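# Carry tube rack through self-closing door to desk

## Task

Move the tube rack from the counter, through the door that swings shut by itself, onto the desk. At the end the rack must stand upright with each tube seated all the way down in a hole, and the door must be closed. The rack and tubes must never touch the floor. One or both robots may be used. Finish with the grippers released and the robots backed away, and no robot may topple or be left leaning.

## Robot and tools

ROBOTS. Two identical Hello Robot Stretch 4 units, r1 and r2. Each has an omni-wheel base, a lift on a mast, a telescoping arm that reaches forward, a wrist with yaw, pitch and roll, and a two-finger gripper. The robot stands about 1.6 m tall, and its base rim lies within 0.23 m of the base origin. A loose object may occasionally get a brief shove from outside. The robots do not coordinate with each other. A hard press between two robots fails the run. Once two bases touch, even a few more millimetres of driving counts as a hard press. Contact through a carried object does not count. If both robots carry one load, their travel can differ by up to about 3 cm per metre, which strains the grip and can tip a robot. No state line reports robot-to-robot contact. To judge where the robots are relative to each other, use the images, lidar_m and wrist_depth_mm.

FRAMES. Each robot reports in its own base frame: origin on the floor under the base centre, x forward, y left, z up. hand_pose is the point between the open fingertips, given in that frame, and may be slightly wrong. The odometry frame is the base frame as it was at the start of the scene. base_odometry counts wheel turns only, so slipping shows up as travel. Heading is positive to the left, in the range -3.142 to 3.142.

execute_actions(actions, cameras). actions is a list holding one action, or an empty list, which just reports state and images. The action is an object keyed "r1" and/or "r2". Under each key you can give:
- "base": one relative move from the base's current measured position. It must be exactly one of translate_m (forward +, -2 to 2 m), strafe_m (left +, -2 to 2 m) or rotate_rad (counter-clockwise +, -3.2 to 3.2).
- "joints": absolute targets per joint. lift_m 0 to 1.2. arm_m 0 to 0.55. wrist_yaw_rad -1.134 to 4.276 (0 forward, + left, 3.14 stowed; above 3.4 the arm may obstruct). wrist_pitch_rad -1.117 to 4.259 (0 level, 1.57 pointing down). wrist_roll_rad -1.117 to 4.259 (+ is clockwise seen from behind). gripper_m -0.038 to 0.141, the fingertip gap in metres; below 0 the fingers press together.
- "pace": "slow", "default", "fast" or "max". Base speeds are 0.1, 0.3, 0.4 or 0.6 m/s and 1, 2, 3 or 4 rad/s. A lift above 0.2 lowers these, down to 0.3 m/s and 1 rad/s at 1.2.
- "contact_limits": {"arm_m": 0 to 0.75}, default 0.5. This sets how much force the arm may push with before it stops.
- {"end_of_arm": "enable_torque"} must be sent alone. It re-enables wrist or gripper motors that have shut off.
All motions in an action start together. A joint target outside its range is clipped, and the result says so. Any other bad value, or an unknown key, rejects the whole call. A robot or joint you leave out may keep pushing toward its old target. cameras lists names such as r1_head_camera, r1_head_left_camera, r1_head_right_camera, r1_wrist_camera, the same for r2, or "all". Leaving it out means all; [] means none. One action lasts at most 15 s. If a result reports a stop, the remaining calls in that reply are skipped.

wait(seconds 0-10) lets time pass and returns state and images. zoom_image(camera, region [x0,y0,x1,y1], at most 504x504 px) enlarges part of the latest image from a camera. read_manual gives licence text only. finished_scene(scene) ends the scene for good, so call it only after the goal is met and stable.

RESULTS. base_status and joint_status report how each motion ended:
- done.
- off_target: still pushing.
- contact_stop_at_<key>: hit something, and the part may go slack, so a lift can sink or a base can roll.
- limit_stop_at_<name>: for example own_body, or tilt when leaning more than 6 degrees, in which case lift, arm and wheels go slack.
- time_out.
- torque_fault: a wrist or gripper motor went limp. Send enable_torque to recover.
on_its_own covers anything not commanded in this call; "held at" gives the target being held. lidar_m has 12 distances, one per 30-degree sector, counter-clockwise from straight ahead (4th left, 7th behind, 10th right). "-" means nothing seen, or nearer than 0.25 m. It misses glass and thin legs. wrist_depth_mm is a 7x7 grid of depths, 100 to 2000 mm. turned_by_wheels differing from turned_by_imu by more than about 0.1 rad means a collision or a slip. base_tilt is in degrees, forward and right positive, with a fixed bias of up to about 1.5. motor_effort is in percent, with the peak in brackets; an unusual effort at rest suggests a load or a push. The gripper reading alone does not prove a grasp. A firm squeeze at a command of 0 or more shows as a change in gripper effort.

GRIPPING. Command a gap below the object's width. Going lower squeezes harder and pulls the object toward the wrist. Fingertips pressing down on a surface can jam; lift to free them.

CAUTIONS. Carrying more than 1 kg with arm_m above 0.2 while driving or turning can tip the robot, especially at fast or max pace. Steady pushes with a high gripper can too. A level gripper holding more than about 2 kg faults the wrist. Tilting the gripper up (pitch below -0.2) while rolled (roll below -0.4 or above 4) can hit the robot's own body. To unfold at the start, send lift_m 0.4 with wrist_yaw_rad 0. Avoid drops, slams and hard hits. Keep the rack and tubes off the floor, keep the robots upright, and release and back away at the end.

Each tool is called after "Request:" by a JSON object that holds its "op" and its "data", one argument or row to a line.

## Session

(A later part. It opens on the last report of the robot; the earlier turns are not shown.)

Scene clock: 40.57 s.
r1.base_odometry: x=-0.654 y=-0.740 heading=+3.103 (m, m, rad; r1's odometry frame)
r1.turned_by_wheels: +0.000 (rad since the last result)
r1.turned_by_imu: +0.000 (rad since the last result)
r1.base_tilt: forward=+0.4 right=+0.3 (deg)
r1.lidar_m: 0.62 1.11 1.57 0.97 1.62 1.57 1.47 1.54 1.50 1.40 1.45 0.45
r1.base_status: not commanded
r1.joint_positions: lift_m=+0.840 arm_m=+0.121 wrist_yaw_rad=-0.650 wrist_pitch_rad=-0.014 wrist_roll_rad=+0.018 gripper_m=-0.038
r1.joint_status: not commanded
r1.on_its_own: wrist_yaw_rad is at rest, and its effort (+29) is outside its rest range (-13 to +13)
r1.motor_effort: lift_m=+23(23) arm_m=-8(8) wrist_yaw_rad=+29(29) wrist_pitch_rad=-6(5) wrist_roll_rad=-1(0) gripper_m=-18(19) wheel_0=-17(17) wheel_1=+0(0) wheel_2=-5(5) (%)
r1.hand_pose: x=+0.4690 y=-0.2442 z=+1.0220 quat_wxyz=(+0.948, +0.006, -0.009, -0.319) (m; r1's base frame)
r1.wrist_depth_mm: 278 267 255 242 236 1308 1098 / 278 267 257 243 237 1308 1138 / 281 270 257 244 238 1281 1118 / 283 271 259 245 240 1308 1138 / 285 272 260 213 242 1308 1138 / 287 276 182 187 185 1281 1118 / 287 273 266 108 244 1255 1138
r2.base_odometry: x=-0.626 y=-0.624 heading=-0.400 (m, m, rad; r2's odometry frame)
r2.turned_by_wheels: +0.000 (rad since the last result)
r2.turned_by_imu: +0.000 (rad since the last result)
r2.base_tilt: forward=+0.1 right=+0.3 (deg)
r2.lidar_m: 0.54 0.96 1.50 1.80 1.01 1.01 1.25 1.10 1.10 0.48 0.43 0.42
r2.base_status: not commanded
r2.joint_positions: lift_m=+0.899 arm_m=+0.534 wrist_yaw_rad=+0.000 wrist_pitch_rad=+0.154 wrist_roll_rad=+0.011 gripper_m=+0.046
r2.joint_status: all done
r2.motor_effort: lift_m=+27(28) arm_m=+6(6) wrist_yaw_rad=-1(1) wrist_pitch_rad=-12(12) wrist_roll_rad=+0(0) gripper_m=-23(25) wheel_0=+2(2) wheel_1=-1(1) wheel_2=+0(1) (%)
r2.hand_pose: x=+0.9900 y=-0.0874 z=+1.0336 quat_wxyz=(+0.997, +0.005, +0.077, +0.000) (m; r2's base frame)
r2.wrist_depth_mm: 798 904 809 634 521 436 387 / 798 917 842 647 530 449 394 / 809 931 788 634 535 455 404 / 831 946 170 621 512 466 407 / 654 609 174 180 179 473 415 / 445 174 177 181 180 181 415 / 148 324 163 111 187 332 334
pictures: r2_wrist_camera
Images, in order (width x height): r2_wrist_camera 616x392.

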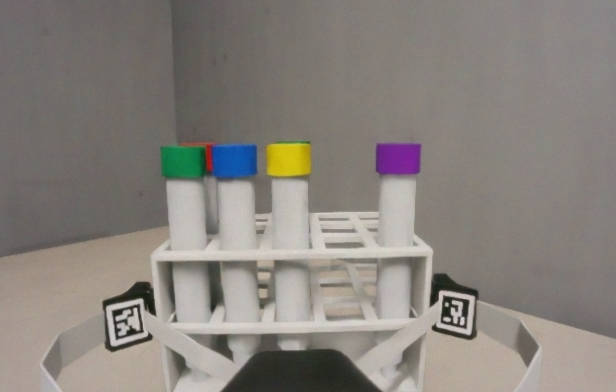

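Request:
{"op": "execute_actions", "data": {
  "actions": [
    {"r2":{"joints":{"arm_m":0.005}},"r1":{"joints":{"arm_m":0.065,"wrist_yaw_rad":-0.78},"base":{"strafe_m":0.16},"pace":"slow"}}
  ],
  "cameras": []
}}

Request:
{"op": "execute_actions", "data": {
  "actions": [
    {"r2":{"base":{"rotate_rad":-2.35},"pace":"slow"}}
  ],
  "cameras": []
}}

Request:
{"op": "execute_actions", "data": {
  "actions": [
    {"r2":{"base":{"translate_m":-1.05}},"r1":{"joints":{"arm_m":0.035,"wrist_yaw_rad":-0.92},"base":{"strafe_m":0.17},"pace":"slow"}}
  ],
  "cameras": []
}}

Request:
{"op": "execute_actions", "data": {
  "actions": [
    {"r2":{"base":{"strafe_m":-1.42},"joints":{"lift_m":1.0}},"r1":{"joints":{"wrist_yaw_rad":-1.05},"base":{"strafe_m":0.18},"pace":"slow"}}
  ],
  "cameras": ["r2_head_camera","r2_wrist_camera"]
}}

Scene clock: 44.30 s.
r1.base_odometry: x=-0.660 y=-0.900 heading=+3.102 (m, m, rad; r1's odometry frame)
r1.turned_by_wheels: -0.001 (rad since the last result)
r1.turned_by_imu: +0.002 (rad since the last result)
r1.base_tilt: forward=+0.4 right=+0.2 (deg)
r1.lidar_m: 0.62 1.13 1.54 0.80 1.55 1.57 1.48 1.52 1.63 1.53 0.39 0.38
r1.base_status: done
r1.joint_positions: lift_m=+0.840 arm_m=+0.067 wrist_yaw_rad=-0.782 wrist_pitch_rad=-0.014 wrist_roll_rad=+0.018 gripper_m=-0.038
r1.joint_status: all done
r1.motor_effort: lift_m=+23(23) arm_m=-9(20) wrist_yaw_rad=+5(87) wrist_pitch_rad=-6(7) wrist_roll_rad=+1(0) gripper_m=-18(24) wheel_0=-13(19) wheel_1=+1(8) wheel_2=-2(12) (%)
r1.hand_pose: x=+0.3805 y=-0.2653 z=+1.0220 quat_wxyz=(+0.925, +0.006, -0.010, -0.381) (m; r1's base frame)
r1.wrist_depth_mm: 297 279 262 239 233 1366 1229 / 300 279 262 242 234 1336 1205 / 301 282 263 242 235 1366 1205 / 301 283 265 244 236 1336 1229 / 303 285 266 198 236 1397 1229 / 306 286 183 184 186 1366 1255 / 307 283 272 108 238 1336 1229
r2.base_odometry: x=-0.626 y=-0.624 heading=-0.400 (m, m, rad; r2's odometry frame)
r2.turned_by_wheels: +0.000 (rad since the last result)
r2.turned_by_imu: +0.000 (rad since the last result)
r2.base_tilt: forward=+0.0 right=+0.3 (deg)
r2.lidar_m: 0.40 0.96 1.51 1.79 0.85 0.85 1.28 1.09 1.11 0.50 0.43 0.42
r2.base_status: not commanded
r2.joint_positions: lift_m=+0.899 arm_m=+0.006 wrist_yaw_rad=+0.000 wrist_pitch_rad=+0.154 wrist_roll_rad=+0.011 gripper_m=+0.046
r2.joint_status: all done
r2.motor_effort: lift_m=+27(27) arm_m=-6(10) wrist_yaw_rad=+0(2) wrist_pitch_rad=-13(11) wrist_roll_rad=+0(0) gripper_m=-22(22) wheel_0=+3(3) wheel_1=-1(1) wheel_2=-1(1) (%)
r2.hand_pose: x=+0.4619 y=-0.0874 z=+1.0334 quat_wxyz=(+0.997, +0.005, +0.077, +0.000) (m; r2's base frame)
r2.wrist_depth_mm: 1098 1255 1397 1098 917 759 676 / 1118 1229 1397 1118 931 759 676 / 1118 1281 1366 1098 917 788 691 / 1118 1205 171 904 891 809 699 / 1118 741 174 179 179 647 640 / 1160 174 178 181 181 181 436 / 148 723 163 111 191 338 330
pictures: none
No camera images: the call's "cameras" was empty. Leave "cameras" out to get every camera's image.

Scene clock: 47.93 s.
r1.base_odometry: x=-0.660 y=-0.900 heading=+3.102 (m, m, rad; r1's odometry frame)
r1.turned_by_wheels: +0.000 (rad since the last result)
r1.turned_by_imu: +0.001 (rad since the last result)
r1.base_tilt: forward=+0.4 right=+0.3 (deg)
r1.lidar_m: 0.62 1.12 0.94 0.84 1.56 1.56 1.47 1.56 1.66 1.55 0.40 0.38
r1.base_status: not commanded
r1.joint_positions: lift_m=+0.840 arm_m=+0.067 wrist_yaw_rad=-0.782 wrist_pitch_rad=-0.014 wrist_roll_rad=+0.018 gripper_m=-0.038
r1.joint_status: not commanded
r1.motor_effort: lift_m=+23(23) arm_m=-9(9) wrist_yaw_rad=+5(5) wrist_pitch_rad=-5(7) wrist_roll_rad=+0(1) gripper_m=-17(18) wheel_0=-12(12) wheel_1=+1(1) wheel_2=-2(2) (%)
r1.hand_pose: x=+0.3805 y=-0.2653 z=+1.0220 quat_wxyz=(+0.925, +0.006, -0.010, -0.381) (m; r1's base frame)
r1.wrist_depth_mm: 297 279 260 239 233 1366 1229 / 297 281 264 241 234 1336 1229 / 301 282 264 242 235 1366 1205 / 303 283 265 243 236 1366 1229 / 306 285 266 198 237 1366 1229 / 306 289 183 185 186 1366 1205 / 309 283 272 108 238 1336 1255
r2.base_odometry: x=-0.626 y=-0.624 heading=-2.749 (m, m, rad; r2's odometry frame)
r2.turned_by_wheels: -2.349 (rad since the last result)
r2.turned_by_imu: -2.380 (rad since the last result)
r2.base_tilt: forward=+0.1 right=+0.3 (deg)
r2.lidar_m: 0.41 0.60 0.44 0.42 0.45 0.67 1.49 1.58 2.24 0.84 1.35 1.14
r2.base_status: done
r2.joint_positions: lift_m=+0.899 arm_m=+0.006 wrist_yaw_rad=+0.000 wrist_pitch_rad=+0.154 wrist_roll_rad=+0.011 gripper_m=+0.046
r2.joint_status: not commanded
r2.motor_effort: lift_m=+27(27) arm_m=-6(5) wrist_yaw_rad=+0(1) wrist_pitch_rad=-13(14) wrist_roll_rad=+0(1) gripper_m=-27(26) wheel_0=+4(7) wheel_1=+4(7) wheel_2=+3(3) (%)
r2.hand_pose: x=+0.4619 y=-0.0874 z=+1.0334 quat_wxyz=(+0.997, +0.005, +0.077, +0.000) (m; r2's base frame)
r2.wrist_depth_mm: 809 809 809 809 809 809 809 / 820 831 831 820 831 831 831 / 842 854 842 842 842 854 842 / 878 866 171 866 854 878 878 / 904 891 174 179 180 891 904 / 917 174 178 181 181 181 917 / 148 946 163 111 193 946 946
pictures: none
No camera images: the call's "cameras" was empty. Leave "cameras" out to get every camera's image.

Scene clock: 52.93 s.
r1.base_odometry: x=-0.667 y=-1.070 heading=+3.101 (m, m, rad; r1's odometry frame)
r1.turned_by_wheels: +0.000 (rad since the last result)
r1.turned_by_imu: +0.020 (rad since the last result)
r1.base_tilt: forward=+0.4 right=+0.2 (deg)
r1.lidar_m: 0.74 1.12 1.39 1.30 0.91 1.07 1.49 1.51 1.80 1.74 0.37 0.37
r1.base_status: done
r1.joint_positions: lift_m=+0.840 arm_m=+0.037 wrist_yaw_rad=-0.915 wrist_pitch_rad=-0.014 wrist_roll_rad=+0.018 gripper_m=-0.038
r1.joint_status: all done
r1.on_its_own: wrist_yaw_rad is at rest, and its effort (-16) is outside its rest range (-13 to +13)
r1.motor_effort: lift_m=+23(23) arm_m=-10(22) wrist_yaw_rad=-16(94) wrist_pitch_rad=-5(8) wrist_roll_rad=+0(1) gripper_m=-18(24) wheel_0=-7(16) wheel_1=+2(11) wheel_2=+1(17) (%)
r1.hand_pose: x=+0.3144 y=-0.2819 z=+1.0222 quat_wxyz=(+0.897, +0.005, -0.010, -0.442) (m; r1's base frame)
r1.wrist_depth_mm: 330 298 271 237 228 1499 1366 / 330 297 270 239 229 1537 1336 / 330 300 272 241 231 1464 1366 / 332 301 273 241 231 1430 1366 / 336 303 274 212 232 1499 1397 / 342 303 184 185 225 1499 1366 / 342 297 281 108 234 1464 1336
r2.base_odometry: x=+0.344 y=-0.223 heading=-2.750 (m, m, rad; r2's odometry frame)
r2.turned_by_wheels: -0.001 (rad since the last result)
r2.turned_by_imu: +0.001 (rad since the last result)
r2.base_tilt: forward=+0.0 right=+0.3 (deg)
r2.lidar_m: 0.41 0.63 0.49 0.43 0.49 0.44 0.44 0.46 0.67 2.06 1.18 0.46
r2.base_status: done
r2.joint_positions: lift_m=+0.899 arm_m=+0.006 wrist_yaw_rad=+0.000 wrist_pitch_rad=+0.154 wrist_roll_rad=+0.011 gripper_m=+0.046
r2.joint_status: not commanded
r2.motor_effort: lift_m=+27(27) arm_m=-5(6) wrist_yaw_rad=+0(0) wrist_pitch_rad=-13(13) wrist_roll_rad=+1(1) gripper_m=-24(25) wheel_0=-4(5) wheel_1=-3(8) wheel_2=-2(11) (%)
r2.hand_pose: x=+0.4619 y=-0.0874 z=+1.0334 quat_wxyz=(+0.997, +0.005, +0.077, +0.000) (m; r2's base frame)
r2.wrist_depth_mm: 1618 1756 1756 1756 1808 1756 1366 / 1708 1756 1808 1756 1863 1756 1336 / 1661 1808 1808 1863 1863 1808 1397 / 1537 1863 171 1863 1863 1808 1366 / 820 1078 174 177 180 1808 1430 / 820 174 178 181 181 181 1430 / 148 1042 163 111 191 1756 1336
pictures: none
No camera images: the call's "cameras" was empty. Leave "cameras" out to get every camera's image.

Scene clock: 59.00 s.
r1.base_odometry: x=-0.674 y=-1.249 heading=+3.102 (m, m, rad; r1's odometry frame)
r1.turned_by_wheels: +0.000 (rad since the last result)
r1.turned_by_imu: +0.051 (rad since the last result)
r1.base_tilt: forward=+0.5 right=+0.2 (deg)
r1.lidar_m: 1.10 1.17 1.16 1.15 1.20 1.48 1.47 1.00 0.87 1.88 0.31 0.30
r1.base_status: done
r1.joint_positions: lift_m=+0.840 arm_m=+0.037 wrist_yaw_rad=-1.032 wrist_pitch_rad=-0.014 wrist_roll_rad=+0.019 gripper_m=-0.038
r1.joint_status: all done
r1.on_its_own: wrist_yaw_rad is at rest, and its effort (-51) is outside its rest range (-13 to +13)
r1.motor_effort: lift_m=+23(23) arm_m=-10(10) wrist_yaw_rad=-51(94) wrist_pitch_rad=-6(7) wrist_roll_rad=-1(1) gripper_m=-19(23) wheel_0=-7(14) wheel_1=+3(12) wheel_2=+9(16) (%)
r1.hand_pose: x=+0.2806 y=-0.2925 z=+1.0221 quat_wxyz=(+0.870, +0.005, -0.011, -0.493) (m; r1's base frame)
r1.wrist_depth_mm: 392 327 276 232 213 1618 1464 / 392 327 277 233 214 1618 1430 / 389 325 276 235 215 1618 1464 / 392 329 278 235 216 1618 1464 / 397 329 279 232 216 1618 1537 / 399 324 180 186 207 1661 1499 / 404 319 290 108 214 1618 1499
r2.base_odometry: x=-0.198 y=+1.090 heading=-2.750 (m, m, rad; r2's odometry frame)
r2.turned_by_wheels: +0.000 (rad since the last result)
r2.turned_by_imu: +0.001 (rad since the last result)
r2.base_tilt: forward=+0.0 right=+0.3 (deg)
r2.lidar_m: 0.38 1.00 1.97 1.72 0.70 0.52 0.47 0.52 0.75 1.21 1.29 1.79
r2.base_status: done
r2.joint_positions: lift_m=+1.000 arm_m=+0.006 wrist_yaw_rad=+0.000 wrist_pitch_rad=+0.154 wrist_roll_rad=+0.011 gripper_m=+0.046
r2.joint_status: all done
r2.motor_effort: lift_m=+27(28) arm_m=-5(5) wrist_yaw_rad=+0(2) wrist_pitch_rad=-12(13) wrist_roll_rad=-1(0) gripper_m=-24(22) wheel_0=+3(13) wheel_1=+0(10) wheel_2=-1(3) (%)
r2.hand_pose: x=+0.4619 y=-0.0874 z=+1.1335 quat_wxyz=(+0.997, +0.005, +0.077, +0.000) (m; r2's base frame)
r2.wrist_depth_mm: 1708 1118 - - 1756 1708 1618 / 1756 1118 - - 1756 1756 1618 / 1808 991 1756 - 1808 1808 1618 / 1808 1025 171 - 1808 1863 1661 / 1863 1025 174 178 180 1983 1618 / 1983 174 178 181 181 181 1661 / 148 1025 163 111 191 1921 1537
pictures: r2_head_camera, r2_wrist_camera
Images, in order (width x height): r2_head_camera 420x560, r2_wrist_camera 616x392.

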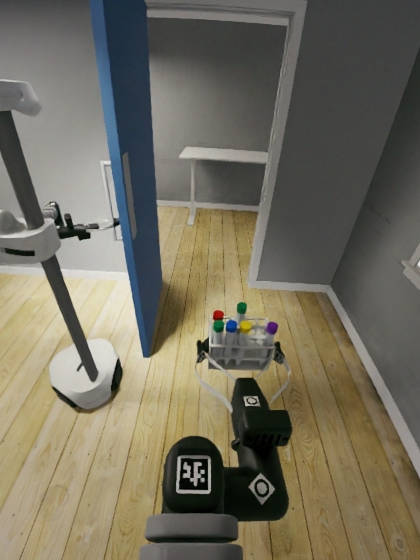

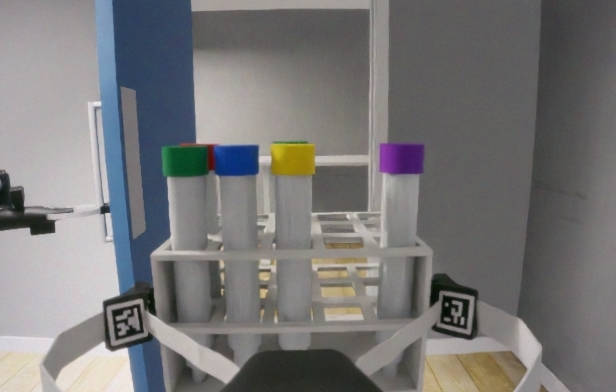

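Roughly centred, heading slightly left; correcting.

Request:
{"op": "execute_actions", "data": {
  "actions": [
    {"r2":{"base":{"rotate_rad":-0.03}},"r1":{"joints":{"arm_m":0.055},"pace":"slow"}}
  ],
  "cameras": []
}}

Request:
{"op": "execute_actions", "data": {
  "actions": [
    {"r2":{"base":{"translate_m":1.6}}}
  ],
  "cameras": ["r2_head_left_camera"]
}}

Scene clock: 60.60 s.
r1.base_odometry: x=-0.674 y=-1.249 heading=+3.101 (m, m, rad; r1's odometry frame)
r1.turned_by_wheels: -0.001 (rad since the last result)
r1.turned_by_imu: +0.000 (rad since the last result)
r1.base_tilt: forward=+0.4 right=+0.3 (deg)
r1.lidar_m: 1.09 1.16 1.17 1.13 1.23 1.51 1.42 1.01 0.88 1.91 0.33 0.31
r1.base_status: not commanded
r1.joint_positions: lift_m=+0.840 arm_m=+0.053 wrist_yaw_rad=-1.052 wrist_pitch_rad=-0.015 wrist_roll_rad=+0.018 gripper_m=-0.038
r1.joint_status: all done
r1.motor_effort: lift_m=+23(23) arm_m=+9(9) wrist_yaw_rad=+6(51) wrist_pitch_rad=-4(4) wrist_roll_rad=-1(1) gripper_m=-18(18) wheel_0=-6(7) wheel_1=+2(3) wheel_2=+1(9) (%)
r1.hand_pose: x=+0.2914 y=-0.2939 z=+1.0223 quat_wxyz=(+0.865, +0.004, -0.011, -0.502) (m; r1's base frame)
r1.wrist_depth_mm: 375 322 279 236 221 1576 1464 / 379 324 279 236 222 1576 1464 / 377 325 281 237 224 1576 1537 / 379 325 281 238 224 1618 1499 / 384 329 283 213 224 1661 1499 / 387 330 186 186 183 1618 1499 / 392 320 291 108 225 1576 1499
r2.base_odometry: x=-0.198 y=+1.090 heading=-2.779 (m, m, rad; r2's odometry frame)
r2.turned_by_wheels: -0.029 (rad since the last result)
r2.turned_by_imu: -0.029 (rad since the last result)
r2.base_tilt: forward=+0.0 right=+0.3 (deg)
r2.lidar_m: 0.41 1.01 1.16 1.90 0.72 0.52 0.49 0.52 0.71 1.19 1.27 1.69
r2.base_status: done
r2.joint_positions: lift_m=+1.000 arm_m=+0.006 wrist_yaw_rad=+0.000 wrist_pitch_rad=+0.154 wrist_roll_rad=+0.011 gripper_m=+0.046
r2.joint_status: not commanded
r2.motor_effort: lift_m=+27(27) arm_m=-5(5) wrist_yaw_rad=-1(0) wrist_pitch_rad=-13(13) wrist_roll_rad=+0(0) gripper_m=-27(22) wheel_0=+5(7) wheel_1=+2(4) wheel_2=+2(7) (%)
r2.hand_pose: x=+0.4619 y=-0.0874 z=+1.1335 quat_wxyz=(+0.997, +0.005, +0.077, +0.000) (m; r2's base frame)
r2.wrist_depth_mm: 1661 1098 - - 1756 1708 1537 / 1708 1098 - - 1756 1808 1537 / 1756 1078 - - 1808 1808 1576 / 1808 1078 171 - 1808 1863 1537 / 1863 976 174 179 180 1921 1576 / 1921 174 178 181 182 182 1576 / 148 1042 163 111 192 1863 1430
pictures: none
No camera images: the call's "cameras" was empty. Leave "cameras" out to get every camera's image.

Scene clock: 67.40 s.
r1.base_odometry: x=-0.674 y=-1.249 heading=+3.101 (m, m, rad; r1's odometry frame)
r1.turned_by_wheels: +0.000 (rad since the last result)
r1.turned_by_imu: +0.001 (rad since the last result)
r1.base_tilt: forward=+0.4 right=+0.2 (deg)
r1.lidar_m: 1.08 1.17 1.17 1.15 1.22 1.51 1.47 1.55 1.96 1.88 0.35 0.34
r1.base_status: not commanded
r1.joint_positions: lift_m=+0.840 arm_m=+0.053 wrist_yaw_rad=-1.052 wrist_pitch_rad=-0.015 wrist_roll_rad=+0.018 gripper_m=-0.038
r1.joint_status: not commanded
r1.motor_effort: lift_m=+23(23) arm_m=+9(9) wrist_yaw_rad=+6(6) wrist_pitch_rad=-3(4) wrist_roll_rad=+0(0) gripper_m=-18(17) wheel_0=-6(6) wheel_1=+2(2) wheel_2=+1(1) (%)
r1.hand_pose: x=+0.2914 y=-0.2939 z=+1.0223 quat_wxyz=(+0.865, +0.004, -0.011, -0.502) (m; r1's base frame)
r1.wrist_depth_mm: 377 322 278 235 221 1576 1464 / 377 325 281 237 222 1576 1464 / 377 324 281 237 224 1576 1499 / 377 327 282 238 224 1618 1537 / 384 329 285 214 224 1618 1537 / 389 329 186 186 183 1661 1464 / 389 317 291 108 225 1661 1499
r2.base_odometry: x=-1.694 y=+0.521 heading=-2.778 (m, m, rad; r2's odometry frame)
r2.turned_by_wheels: +0.001 (rad since the last result)
r2.turned_by_imu: +0.000 (rad since the last result)
r2.base_tilt: forward=+0.0 right=+0.3 (deg)
r2.lidar_m: 0.38 0.62 0.42 0.36 0.39 0.52 2.12 1.76 1.24 1.23 0.73 0.65
r2.base_status: done
r2.joint_positions: lift_m=+1.000 arm_m=+0.006 wrist_yaw_rad=+0.000 wrist_pitch_rad=+0.154 wrist_roll_rad=+0.011 gripper_m=+0.046
r2.joint_status: not commanded
r2.motor_effort: lift_m=+27(27) arm_m=-6(6) wrist_yaw_rad=+1(0) wrist_pitch_rad=-14(14) wrist_roll_rad=+0(0) gripper_m=-28(22) wheel_0=+2(7) wheel_1=+3(8) wheel_2=+1(10) (%)
r2.hand_pose: x=+0.4619 y=-0.0874 z=+1.1335 quat_wxyz=(+0.997, +0.005, +0.077, +0.000) (m; r2's base frame)
r2.wrist_depth_mm: - - - - - - 1537 / - - - - - - 1537 / - - - - - - 1576 / - - 171 1618 1576 - 1576 / - - 174 181 180 - 1576 / - 174 178 182 181 181 1618 / 148 1863 163 111 191 1863 1537
pictures: r2_head_left_camera
Images, in order (width x height): r2_head_left_camera 420x672.

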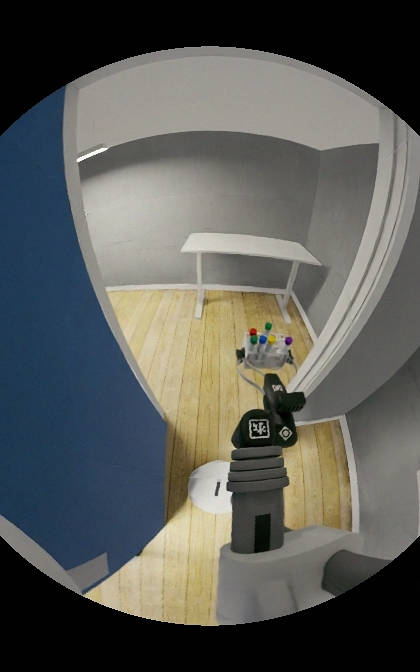

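Request:
{"op": "execute_actions", "data": {
  "actions": [
    {"r2":{"base":{"translate_m":1.2}}}
  ],
  "cameras": []
}}

Request:
{"op": "execute_actions", "data": {
  "actions": [
    {"r2":{"base":{"strafe_m":-0.1},"joints":{"arm_m":0.38}},"r1":{"joints":{"gripper_m":0.1}}}
  ],
  "cameras": ["r2_head_camera","r1_head_right_camera"]
}}

Scene clock: 73.27 s.
r1.base_odometry: x=-0.674 y=-1.249 heading=+3.101 (m, m, rad; r1's odometry frame)
r1.turned_by_wheels: +0.000 (rad since the last result)
r1.turned_by_imu: +0.001 (rad since the last result)
r1.base_tilt: forward=+0.5 right=+0.2 (deg)
r1.lidar_m: 1.10 1.18 1.17 1.14 1.19 1.54 1.46 1.56 1.97 1.90 0.33 0.36
r1.base_status: not commanded
r1.joint_positions: lift_m=+0.840 arm_m=+0.053 wrist_yaw_rad=-1.052 wrist_pitch_rad=-0.015 wrist_roll_rad=+0.018 gripper_m=-0.038
r1.joint_status: not commanded
r1.motor_effort: lift_m=+23(23) arm_m=+9(9) wrist_yaw_rad=+5(6) wrist_pitch_rad=-3(4) wrist_roll_rad=+0(0) gripper_m=-18(19) wheel_0=-6(6) wheel_1=+2(2) wheel_2=+1(1) (%)
r1.hand_pose: x=+0.2914 y=-0.2939 z=+1.0223 quat_wxyz=(+0.865, +0.004, -0.011, -0.502) (m; r1's base frame)
r1.wrist_depth_mm: 377 322 278 235 221 1576 1464 / 377 322 278 236 221 1576 1464 / 377 325 281 236 224 1576 1464 / 379 327 282 238 224 1618 1499 / 382 327 282 214 225 1618 1537 / 384 330 186 186 184 1618 1499 / 389 319 291 108 225 1576 1499
r2.base_odometry: x=-2.815 y=+0.094 heading=-2.778 (m, m, rad; r2's odometry frame)
r2.turned_by_wheels: +0.001 (rad since the last result)
r2.turned_by_imu: +0.000 (rad since the last result)
r2.base_tilt: forward=+0.1 right=+0.3 (deg)
r2.lidar_m: 0.39 0.67 2.09 2.23 0.83 0.76 1.54 0.71 0.81 1.23 0.89 0.66
r2.base_status: done
r2.joint_positions: lift_m=+1.000 arm_m=+0.006 wrist_yaw_rad=+0.000 wrist_pitch_rad=+0.154 wrist_roll_rad=+0.011 gripper_m=+0.046
r2.joint_status: not commanded
r2.motor_effort: lift_m=+27(27) arm_m=-6(5) wrist_yaw_rad=+0(1) wrist_pitch_rad=-13(14) wrist_roll_rad=+0(0) gripper_m=-24(26) wheel_0=+2(10) wheel_1=+4(8) wheel_2=+1(12) (%)
r2.hand_pose: x=+0.4619 y=-0.0874 z=+1.1335 quat_wxyz=(+0.997, +0.005, +0.077, +0.000) (m; r2's base frame)
r2.wrist_depth_mm: 1078 1078 1118 1118 1138 1138 1138 / 1098 1118 1118 1138 1138 1138 1160 / 1138 1138 1138 1160 1160 1182 1182 / 1160 1160 171 1138 1138 1205 1229 / 1205 788 174 178 178 831 820 / 574 174 178 182 181 181 559 / 148 430 163 111 191 439 445
pictures: none
No camera images: the call's "cameras" was empty. Leave "cameras" out to get every camera's image.

Scene clock: 75.50 s.
r1.base_odometry: x=-0.674 y=-1.249 heading=+3.101 (m, m, rad; r1's odometry frame)
r1.turned_by_wheels: +0.000 (rad since the last result)
r1.turned_by_imu: +0.001 (rad since the last result)
r1.base_tilt: forward=+0.4 right=+0.2 (deg)
r1.lidar_m: 1.10 1.16 1.18 1.13 1.23 1.52 1.47 1.58 1.96 1.89 0.58 0.71
r1.base_status: not commanded
r1.joint_positions: lift_m=+0.840 arm_m=+0.054 wrist_yaw_rad=-1.050 wrist_pitch_rad=-0.014 wrist_roll_rad=+0.018 gripper_m=+0.100
r1.joint_status: all done
r1.motor_effort: lift_m=+23(23) arm_m=+6(9) wrist_yaw_rad=-2(29) wrist_pitch_rad=-3(4) wrist_roll_rad=+1(0) gripper_m=+0(21) wheel_0=-2(6) wheel_1=+1(2) wheel_2=+0(1) (%)
r1.hand_pose: x=+0.2927 y=-0.2937 z=+1.0222 quat_wxyz=(+0.865, +0.004, -0.011, -0.501) (m; r1's base frame)
r1.wrist_depth_mm: 549 539 512 496 480 1618 1499 / 559 535 517 500 480 1661 1464 / 559 539 521 504 480 1618 1499 / 559 544 521 504 484 1661 1499 / 564 544 521 508 492 1661 1499 / 569 554 521 508 220 1661 1499 / 569 549 535 108 500 1661 1499
r2.base_odometry: x=-2.851 y=+0.188 heading=-2.778 (m, m, rad; r2's odometry frame)
r2.turned_by_wheels: +0.000 (rad since the last result)
r2.turned_by_imu: +0.000 (rad since the last result)
r2.base_tilt: forward=+0.0 right=+0.3 (deg)
r2.lidar_m: 0.62 0.65 2.06 2.21 0.81 0.84 1.26 0.65 0.83 1.14 0.90 0.67
r2.base_status: done
r2.joint_positions: lift_m=+1.000 arm_m=+0.379 wrist_yaw_rad=+0.000 wrist_pitch_rad=+0.154 wrist_roll_rad=+0.011 gripper_m=+0.046
r2.joint_status: all done
r2.motor_effort: lift_m=+26(27) arm_m=+6(8) wrist_yaw_rad=-1(1) wrist_pitch_rad=-11(12) wrist_roll_rad=+0(0) gripper_m=-23(25) wheel_0=+3(11) wheel_1=-2(11) wheel_2=+0(1) (%)
r2.hand_pose: x=+0.8350 y=-0.0874 z=+1.1336 quat_wxyz=(+0.997, +0.005, +0.077, +0.000) (m; r2's base frame)
r2.wrist_depth_mm: 741 750 759 778 778 778 788 / 768 768 778 788 798 798 809 / 788 788 798 809 809 831 820 / 809 820 171 831 831 854 854 / 809 778 175 178 180 866 809 / 569 174 179 182 181 181 554 / 148 413 163 111 191 430 424
pictures: r1_head_right_camera, r2_head_camera
Images, in order (width x height): r1_head_right_camera 420x672, r2_head_camera 420x560.

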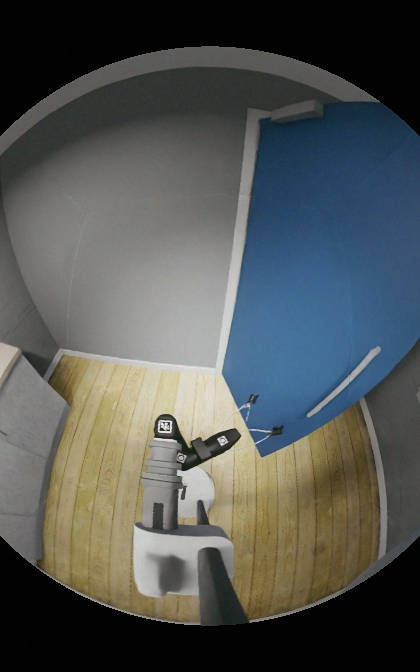

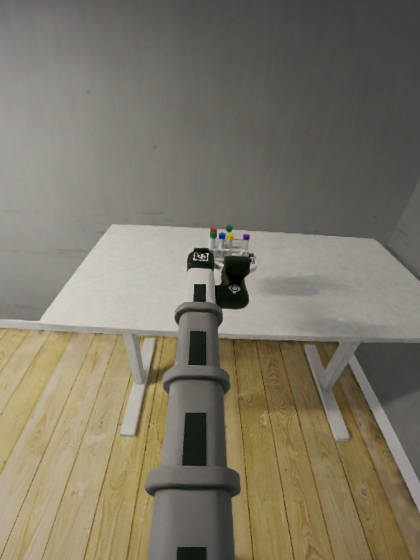

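Request:
{"op": "execute_actions", "data": {
  "actions": [
    {"r2":{"joints":{"lift_m":0.857},"pace":"slow"}}
  ],
  "cameras": []
}}

Request:
{"op": "execute_actions", "data": {
  "actions": [
    {"r2":{"joints":{"gripper_m":0.141}}}
  ],
  "cameras": []
}}

Request:
{"op": "execute_actions", "data": {
  "actions": [
    {"r2":{"joints":{"arm_m":0.01}}}
  ],
  "cameras": []
}}

Request:
{"op": "wait", "data": {
  "seconds": 5
}}

Scene clock: 78.10 s.
r1.base_odometry: x=-0.674 y=-1.249 heading=+3.101 (m, m, rad; r1's odometry frame)
r1.turned_by_wheels: +0.000 (rad since the last result)
r1.turned_by_imu: +0.001 (rad since the last result)
r1.base_tilt: forward=+0.4 right=+0.2 (deg)
r1.lidar_m: 1.09 1.15 1.18 1.13 1.19 1.52 1.46 1.54 1.94 1.88 1.36 1.13
r1.base_status: not commanded
r1.joint_positions: lift_m=+0.840 arm_m=+0.054 wrist_yaw_rad=-1.050 wrist_pitch_rad=-0.014 wrist_roll_rad=+0.018 gripper_m=+0.100
r1.joint_status: not commanded
r1.motor_effort: lift_m=+23(23) arm_m=+6(6) wrist_yaw_rad=-2(2) wrist_pitch_rad=-5(5) wrist_roll_rad=+0(1) gripper_m=+0(1) wheel_0=-2(1) wheel_1=+1(1) wheel_2=+0(0) (%)
r1.hand_pose: x=+0.2927 y=-0.2937 z=+1.0222 quat_wxyz=(+0.865, +0.004, -0.011, -0.501) (m; r1's base frame)
r1.wrist_depth_mm: 778 917 1098 1756 1808 1618 1499 / 788 904 1098 1756 1808 1661 1464 / 788 931 1118 1808 1921 1661 1499 / 798 931 1160 1863 1808 1618 1499 / 788 904 1138 1808 1863 1618 1499 / 798 878 1098 1756 220 1708 1499 / 798 917 1078 108 1863 1618 1537
r2.base_odometry: x=-2.851 y=+0.188 heading=-2.778 (m, m, rad; r2's odometry frame)
r2.turned_by_wheels: +0.000 (rad since the last result)
r2.turned_by_imu: +0.000 (rad since the last result)
r2.base_tilt: forward=+0.0 right=+0.3 (deg)
r2.lidar_m: 0.62 0.66 2.08 2.22 0.82 0.74 0.73 0.65 0.83 1.14 0.87 0.64
r2.base_status: not commanded
r2.joint_positions: lift_m=+0.857 arm_m=+0.379 wrist_yaw_rad=+0.000 wrist_pitch_rad=+0.154 wrist_roll_rad=+0.011 gripper_m=+0.046
r2.joint_status: all done
r2.motor_effort: lift_m=+15(26) arm_m=+5(5) wrist_yaw_rad=-1(0) wrist_pitch_rad=-12(12) wrist_roll_rad=+0(0) gripper_m=-23(27) wheel_0=+3(3) wheel_1=-2(2) wheel_2=+0(0) (%)
r2.hand_pose: x=+0.8350 y=-0.0874 z=+0.9915 quat_wxyz=(+0.997, +0.005, +0.077, +0.000) (m; r2's base frame)
r2.wrist_depth_mm: 759 759 768 778 778 788 788 / 768 768 778 778 798 798 820 / 798 788 798 798 820 820 831 / 798 759 171 554 549 723 707 / 404 375 174 178 180 394 392 / 274 173 178 181 180 181 268 / 148 199 163 111 191 206 202
pictures: none
No camera images: the call's "cameras" was empty. Leave "cameras" out to get every camera's image.

Scene clock: 80.07 s.
r1.base_odometry: x=-0.674 y=-1.249 heading=+3.101 (m, m, rad; r1's odometry frame)
r1.turned_by_wheels: +0.000 (rad since the last result)
r1.turned_by_imu: +0.000 (rad since the last result)
r1.base_tilt: forward=+0.4 right=+0.2 (deg)
r1.lidar_m: 1.09 1.18 1.17 1.16 1.22 1.52 1.48 1.53 1.95 1.89 1.43 1.14
r1.base_status: not commanded
r1.joint_positions: lift_m=+0.840 arm_m=+0.054 wrist_yaw_rad=-1.050 wrist_pitch_rad=-0.014 wrist_roll_rad=+0.018 gripper_m=+0.100
r1.joint_status: not commanded
r1.motor_effort: lift_m=+23(23) arm_m=+5(6) wrist_yaw_rad=-2(2) wrist_pitch_rad=-4(5) wrist_roll_rad=+0(1) gripper_m=+0(1) wheel_0=-2(1) wheel_1=+1(1) wheel_2=+0(0) (%)
r1.hand_pose: x=+0.2927 y=-0.2937 z=+1.0222 quat_wxyz=(+0.865, +0.004, -0.011, -0.501) (m; r1's base frame)
r1.wrist_depth_mm: 809 946 1182 1756 1863 1618 1499 / 809 960 1205 1808 1863 1618 1499 / 809 976 1229 1756 1808 1661 1499 / 820 991 1255 1808 1863 1618 1537 / 820 960 1255 1921 1863 1618 1499 / 842 946 1182 1708 220 1661 1464 / 831 960 1182 108 1921 1618 1499
r2.base_odometry: x=-2.851 y=+0.188 heading=-2.778 (m, m, rad; r2's odometry frame)
r2.turned_by_wheels: +0.000 (rad since the last result)
r2.turned_by_imu: +0.000 (rad since the last result)
r2.base_tilt: forward=+0.0 right=+0.3 (deg)
r2.lidar_m: 0.63 0.64 2.07 2.20 0.84 0.68 0.64 0.66 0.83 1.13 0.90 0.67
r2.base_status: not commanded
r2.joint_positions: lift_m=+0.857 arm_m=+0.379 wrist_yaw_rad=+0.000 wrist_pitch_rad=+0.152 wrist_roll_rad=+0.011 gripper_m=+0.141
r2.joint_status: all done
r2.motor_effort: lift_m=+15(15) arm_m=+6(6) wrist_yaw_rad=+0(2) wrist_pitch_rad=-7(12) wrist_roll_rad=+0(0) gripper_m=+2(24) wheel_0=+3(3) wheel_1=-2(2) wheel_2=+0(0) (%)
r2.hand_pose: x=+0.8351 y=-0.0874 z=+0.9920 quat_wxyz=(+0.997, +0.005, +0.076, +0.000) (m; r2's base frame)
r2.wrist_depth_mm: 750 759 768 768 778 778 788 / 778 768 788 788 798 809 798 / 788 798 798 809 809 820 831 / 809 788 197 256 634 732 723 / 410 413 201 207 209 402 397 / 277 209 202 206 202 256 270 / 213 211 208 111 209 207 214
pictures: none
No camera images: the call's "cameras" was empty. Leave "cameras" out to get every camera's image.

Scene clock: 82.27 s.
r1.base_odometry: x=-0.674 y=-1.249 heading=+3.101 (m, m, rad; r1's odometry frame)
r1.turned_by_wheels: +0.000 (rad since the last result)
r1.turned_by_imu: +0.000 (rad since the last result)
r1.base_tilt: forward=+0.4 right=+0.2 (deg)
r1.lidar_m: 1.08 1.17 1.16 1.14 1.23 1.48 1.44 1.56 1.96 1.90 1.48 1.13
r1.base_status: not commanded
r1.joint_positions: lift_m=+0.840 arm_m=+0.054 wrist_yaw_rad=-1.050 wrist_pitch_rad=-0.014 wrist_roll_rad=+0.018 gripper_m=+0.100
r1.joint_status: not commanded
r1.motor_effort: lift_m=+23(23) arm_m=+6(6) wrist_yaw_rad=-2(2) wrist_pitch_rad=-6(3) wrist_roll_rad=+1(0) gripper_m=-1(1) wheel_0=-2(2) wheel_1=+1(1) wheel_2=+0(0) (%)
r1.hand_pose: x=+0.2927 y=-0.2937 z=+1.0222 quat_wxyz=(+0.865, +0.004, -0.011, -0.501) (m; r1's base frame)
r1.wrist_depth_mm: 809 976 1281 1756 1863 1576 1464 / 820 976 1255 1756 1863 1661 1499 / 820 991 1281 1756 1863 1618 1464 / 842 1008 1255 1808 1863 1618 1499 / 831 960 1281 1808 1808 1661 1499 / 831 960 1205 1756 220 1708 1537 / 854 976 1229 108 1863 1661 1499
r2.base_odometry: x=-2.851 y=+0.188 heading=-2.778 (m, m, rad; r2's odometry frame)
r2.turned_by_wheels: +0.000 (rad since the last result)
r2.turned_by_imu: +0.000 (rad since the last result)
r2.base_tilt: forward=+0.0 right=+0.3 (deg)
r2.lidar_m: 0.60 0.69 2.05 2.21 0.82 0.67 0.64 0.66 0.83 1.14 0.87 0.65
r2.base_status: not commanded
r2.joint_positions: lift_m=+0.857 arm_m=+0.011 wrist_yaw_rad=+0.000 wrist_pitch_rad=+0.153 wrist_roll_rad=+0.011 gripper_m=+0.141
r2.joint_status: all done
r2.motor_effort: lift_m=+15(15) arm_m=-6(5) wrist_yaw_rad=+0(1) wrist_pitch_rad=-9(9) wrist_roll_rad=+1(0) gripper_m=-1(3) wheel_0=+3(3) wheel_1=-2(2) wheel_2=+0(0) (%)
r2.hand_pose: x=+0.4670 y=-0.0874 z=+0.9918 quat_wxyz=(+0.997, +0.005, +0.076, +0.000) (m; r2's base frame)
r2.wrist_depth_mm: 1078 1078 1098 1098 1118 1118 1160 / 1118 1118 1118 1118 1160 1138 1160 / 1138 1138 1160 1138 1160 1182 1182 / 798 788 778 569 750 750 741 / 418 415 421 418 413 442 442 / 1229 208 1255 1255 1255 1281 1281 / 1229 1281 1281 111 1308 1336 1281
pictures: none
No camera images: the call's "cameras" was empty. Leave "cameras" out to get every camera's image.

Scene clock: 87.27 s.
r1.base_odometry: x=-0.674 y=-1.249 heading=+3.101 (m, m, rad; r1's odometry frame)
r1.turned_by_wheels: +0.000 (rad since the last result)
r1.turned_by_imu: +0.001 (rad since the last result)
r1.base_tilt: forward=+0.4 right=+0.2 (deg)
r1.lidar_m: 1.10 1.16 1.18 1.15 1.24 1.53 1.47 1.54 1.99 1.88 1.50 1.13
r1.base_status: not commanded
r1.joint_positions: lift_m=+0.840 arm_m=+0.054 wrist_yaw_rad=-1.050 wrist_pitch_rad=-0.014 wrist_roll_rad=+0.018 gripper_m=+0.100
r1.joint_status: not commanded
r1.motor_effort: lift_m=+23(23) arm_m=+6(6) wrist_yaw_rad=-2(2) wrist_pitch_rad=-5(3) wrist_roll_rad=+1(0) gripper_m=+0(1) wheel_0=-1(2) wheel_1=+1(1) wheel_2=+0(0) (%)
r1.hand_pose: x=+0.2927 y=-0.2937 z=+1.0222 quat_wxyz=(+0.865, +0.004, -0.011, -0.501) (m; r1's base frame)
r1.wrist_depth_mm: 809 976 1281 1708 1808 1661 1464 / 809 991 1255 1808 1863 1618 1464 / 820 1008 1281 1808 1863 1618 1464 / 842 1008 1229 1808 1863 1661 1499 / 831 976 1308 1863 1808 1661 1499 / 842 946 1205 1708 220 1661 1499 / 842 991 1205 108 1863 1618 1537
r2.base_odometry: x=-2.851 y=+0.188 heading=-2.778 (m, m, rad; r2's odometry frame)
r2.turned_by_wheels: +0.000 (rad since the last result)
r2.turned_by_imu: +0.001 (rad since the last result)
r2.base_tilt: forward=+0.0 right=+0.3 (deg)
r2.lidar_m: 0.61 0.65 2.06 2.20 0.82 0.66 0.63 0.65 0.85 1.13 0.90 0.64
r2.base_status: not commanded
r2.joint_positions: lift_m=+0.857 arm_m=+0.011 wrist_yaw_rad=+0.000 wrist_pitch_rad=+0.153 wrist_roll_rad=+0.011 gripper_m=+0.141
r2.joint_status: all done
r2.motor_effort: lift_m=+15(15) arm_m=-6(5) wrist_yaw_rad=+1(1) wrist_pitch_rad=-9(9) wrist_roll_rad=+0(0) gripper_m=+3(3) wheel_0=+3(3) wheel_1=-2(2) wheel_2=+0(0) (%)
r2.hand_pose: x=+0.4670 y=-0.0874 z=+0.9918 quat_wxyz=(+0.997, +0.005, +0.076, +0.000) (m; r2's base frame)
r2.wrist_depth_mm: 1078 1078 1078 1098 1138 1118 1118 / 1098 1098 1138 1118 1138 1160 1138 / 1118 1138 1160 1160 1182 1229 1182 / 798 788 778 574 750 750 750 / 418 421 418 418 413 445 442 / 1229 209 1229 1229 1255 1281 1308 / 1255 1281 1281 111 1308 1308 1308
wait: 5.00 s; at rest by 0.27 s
pictures: r1_head_camera, r1_head_left_camera, r1_head_right_camera, r1_wrist_camera, r2_head_camera, r2_head_left_camera, r2_head_right_camera, r2_wrist_camera
Images, in order (width x height): r1_head_camera 420x560, r1_head_left_camera 420x672, r1_head_right_camera 420x672, r1_wrist_camera 616x392, r2_head_camera 420x560, r2_head_left_camera 420x672, r2_head_right_camera 420x672, r2_wrist_camera 616x392.

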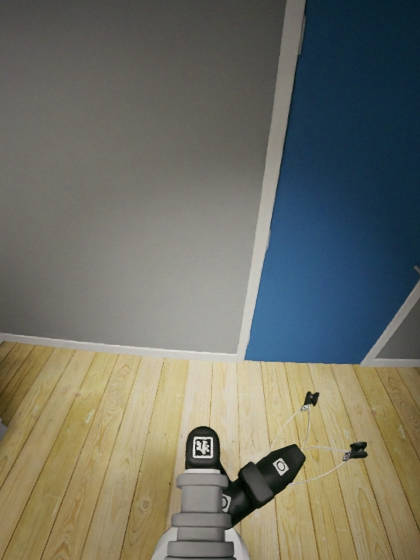

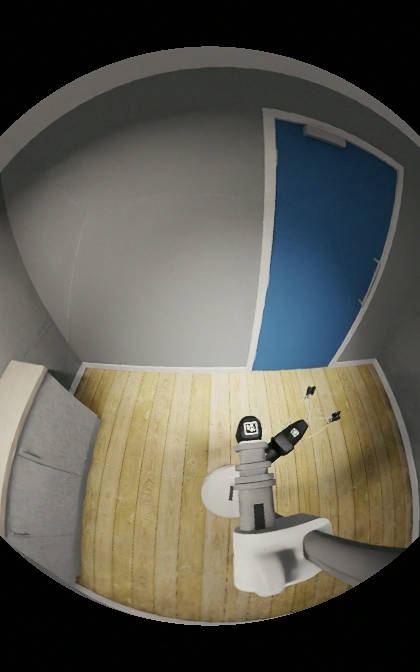

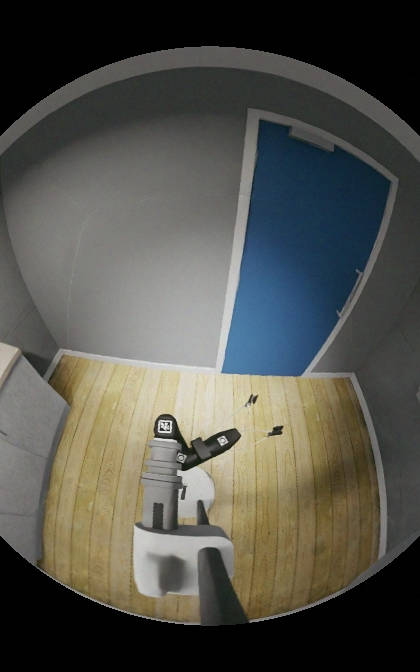

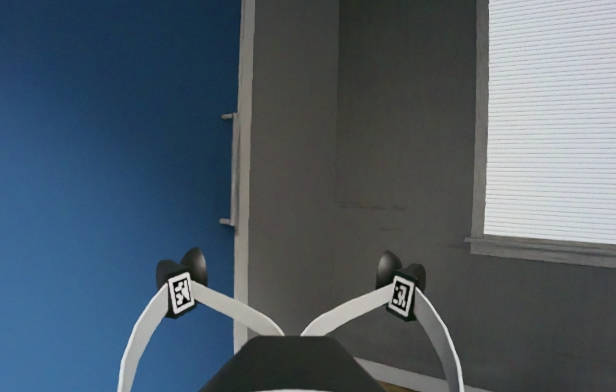

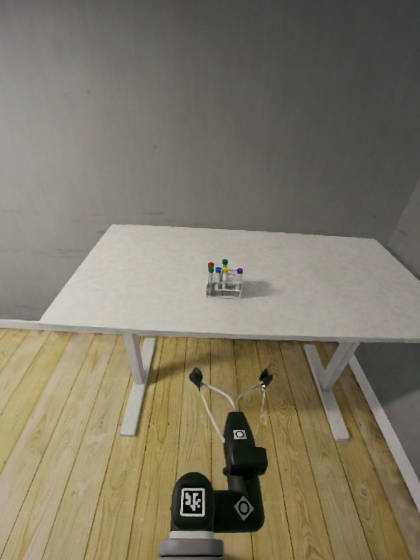

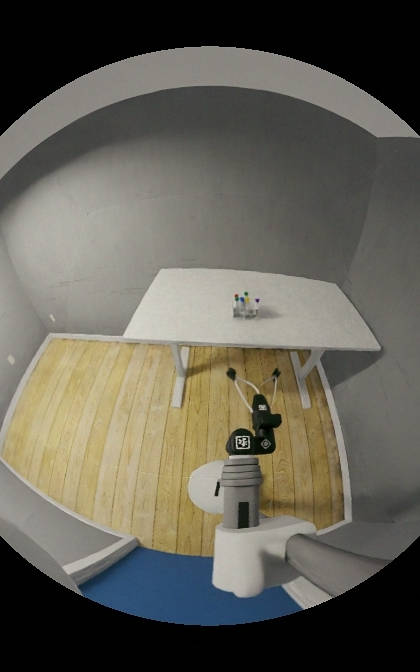

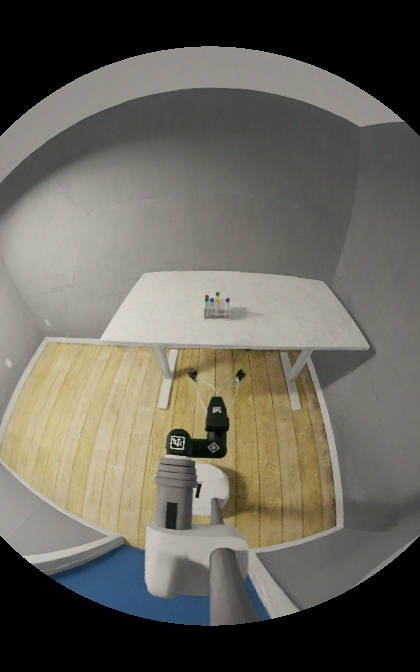

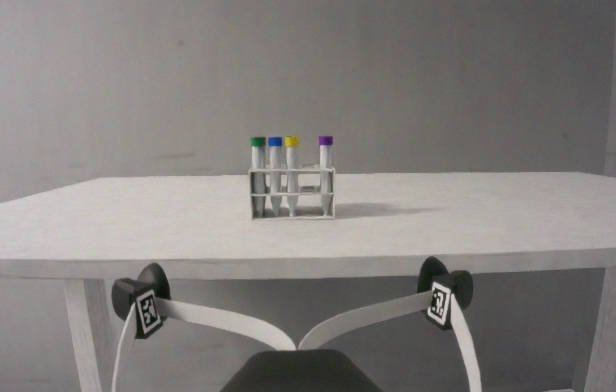

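Request:
{"op": "finished_scene", "data": {
  "scene": 2
}}

The scene is finished: the task was done.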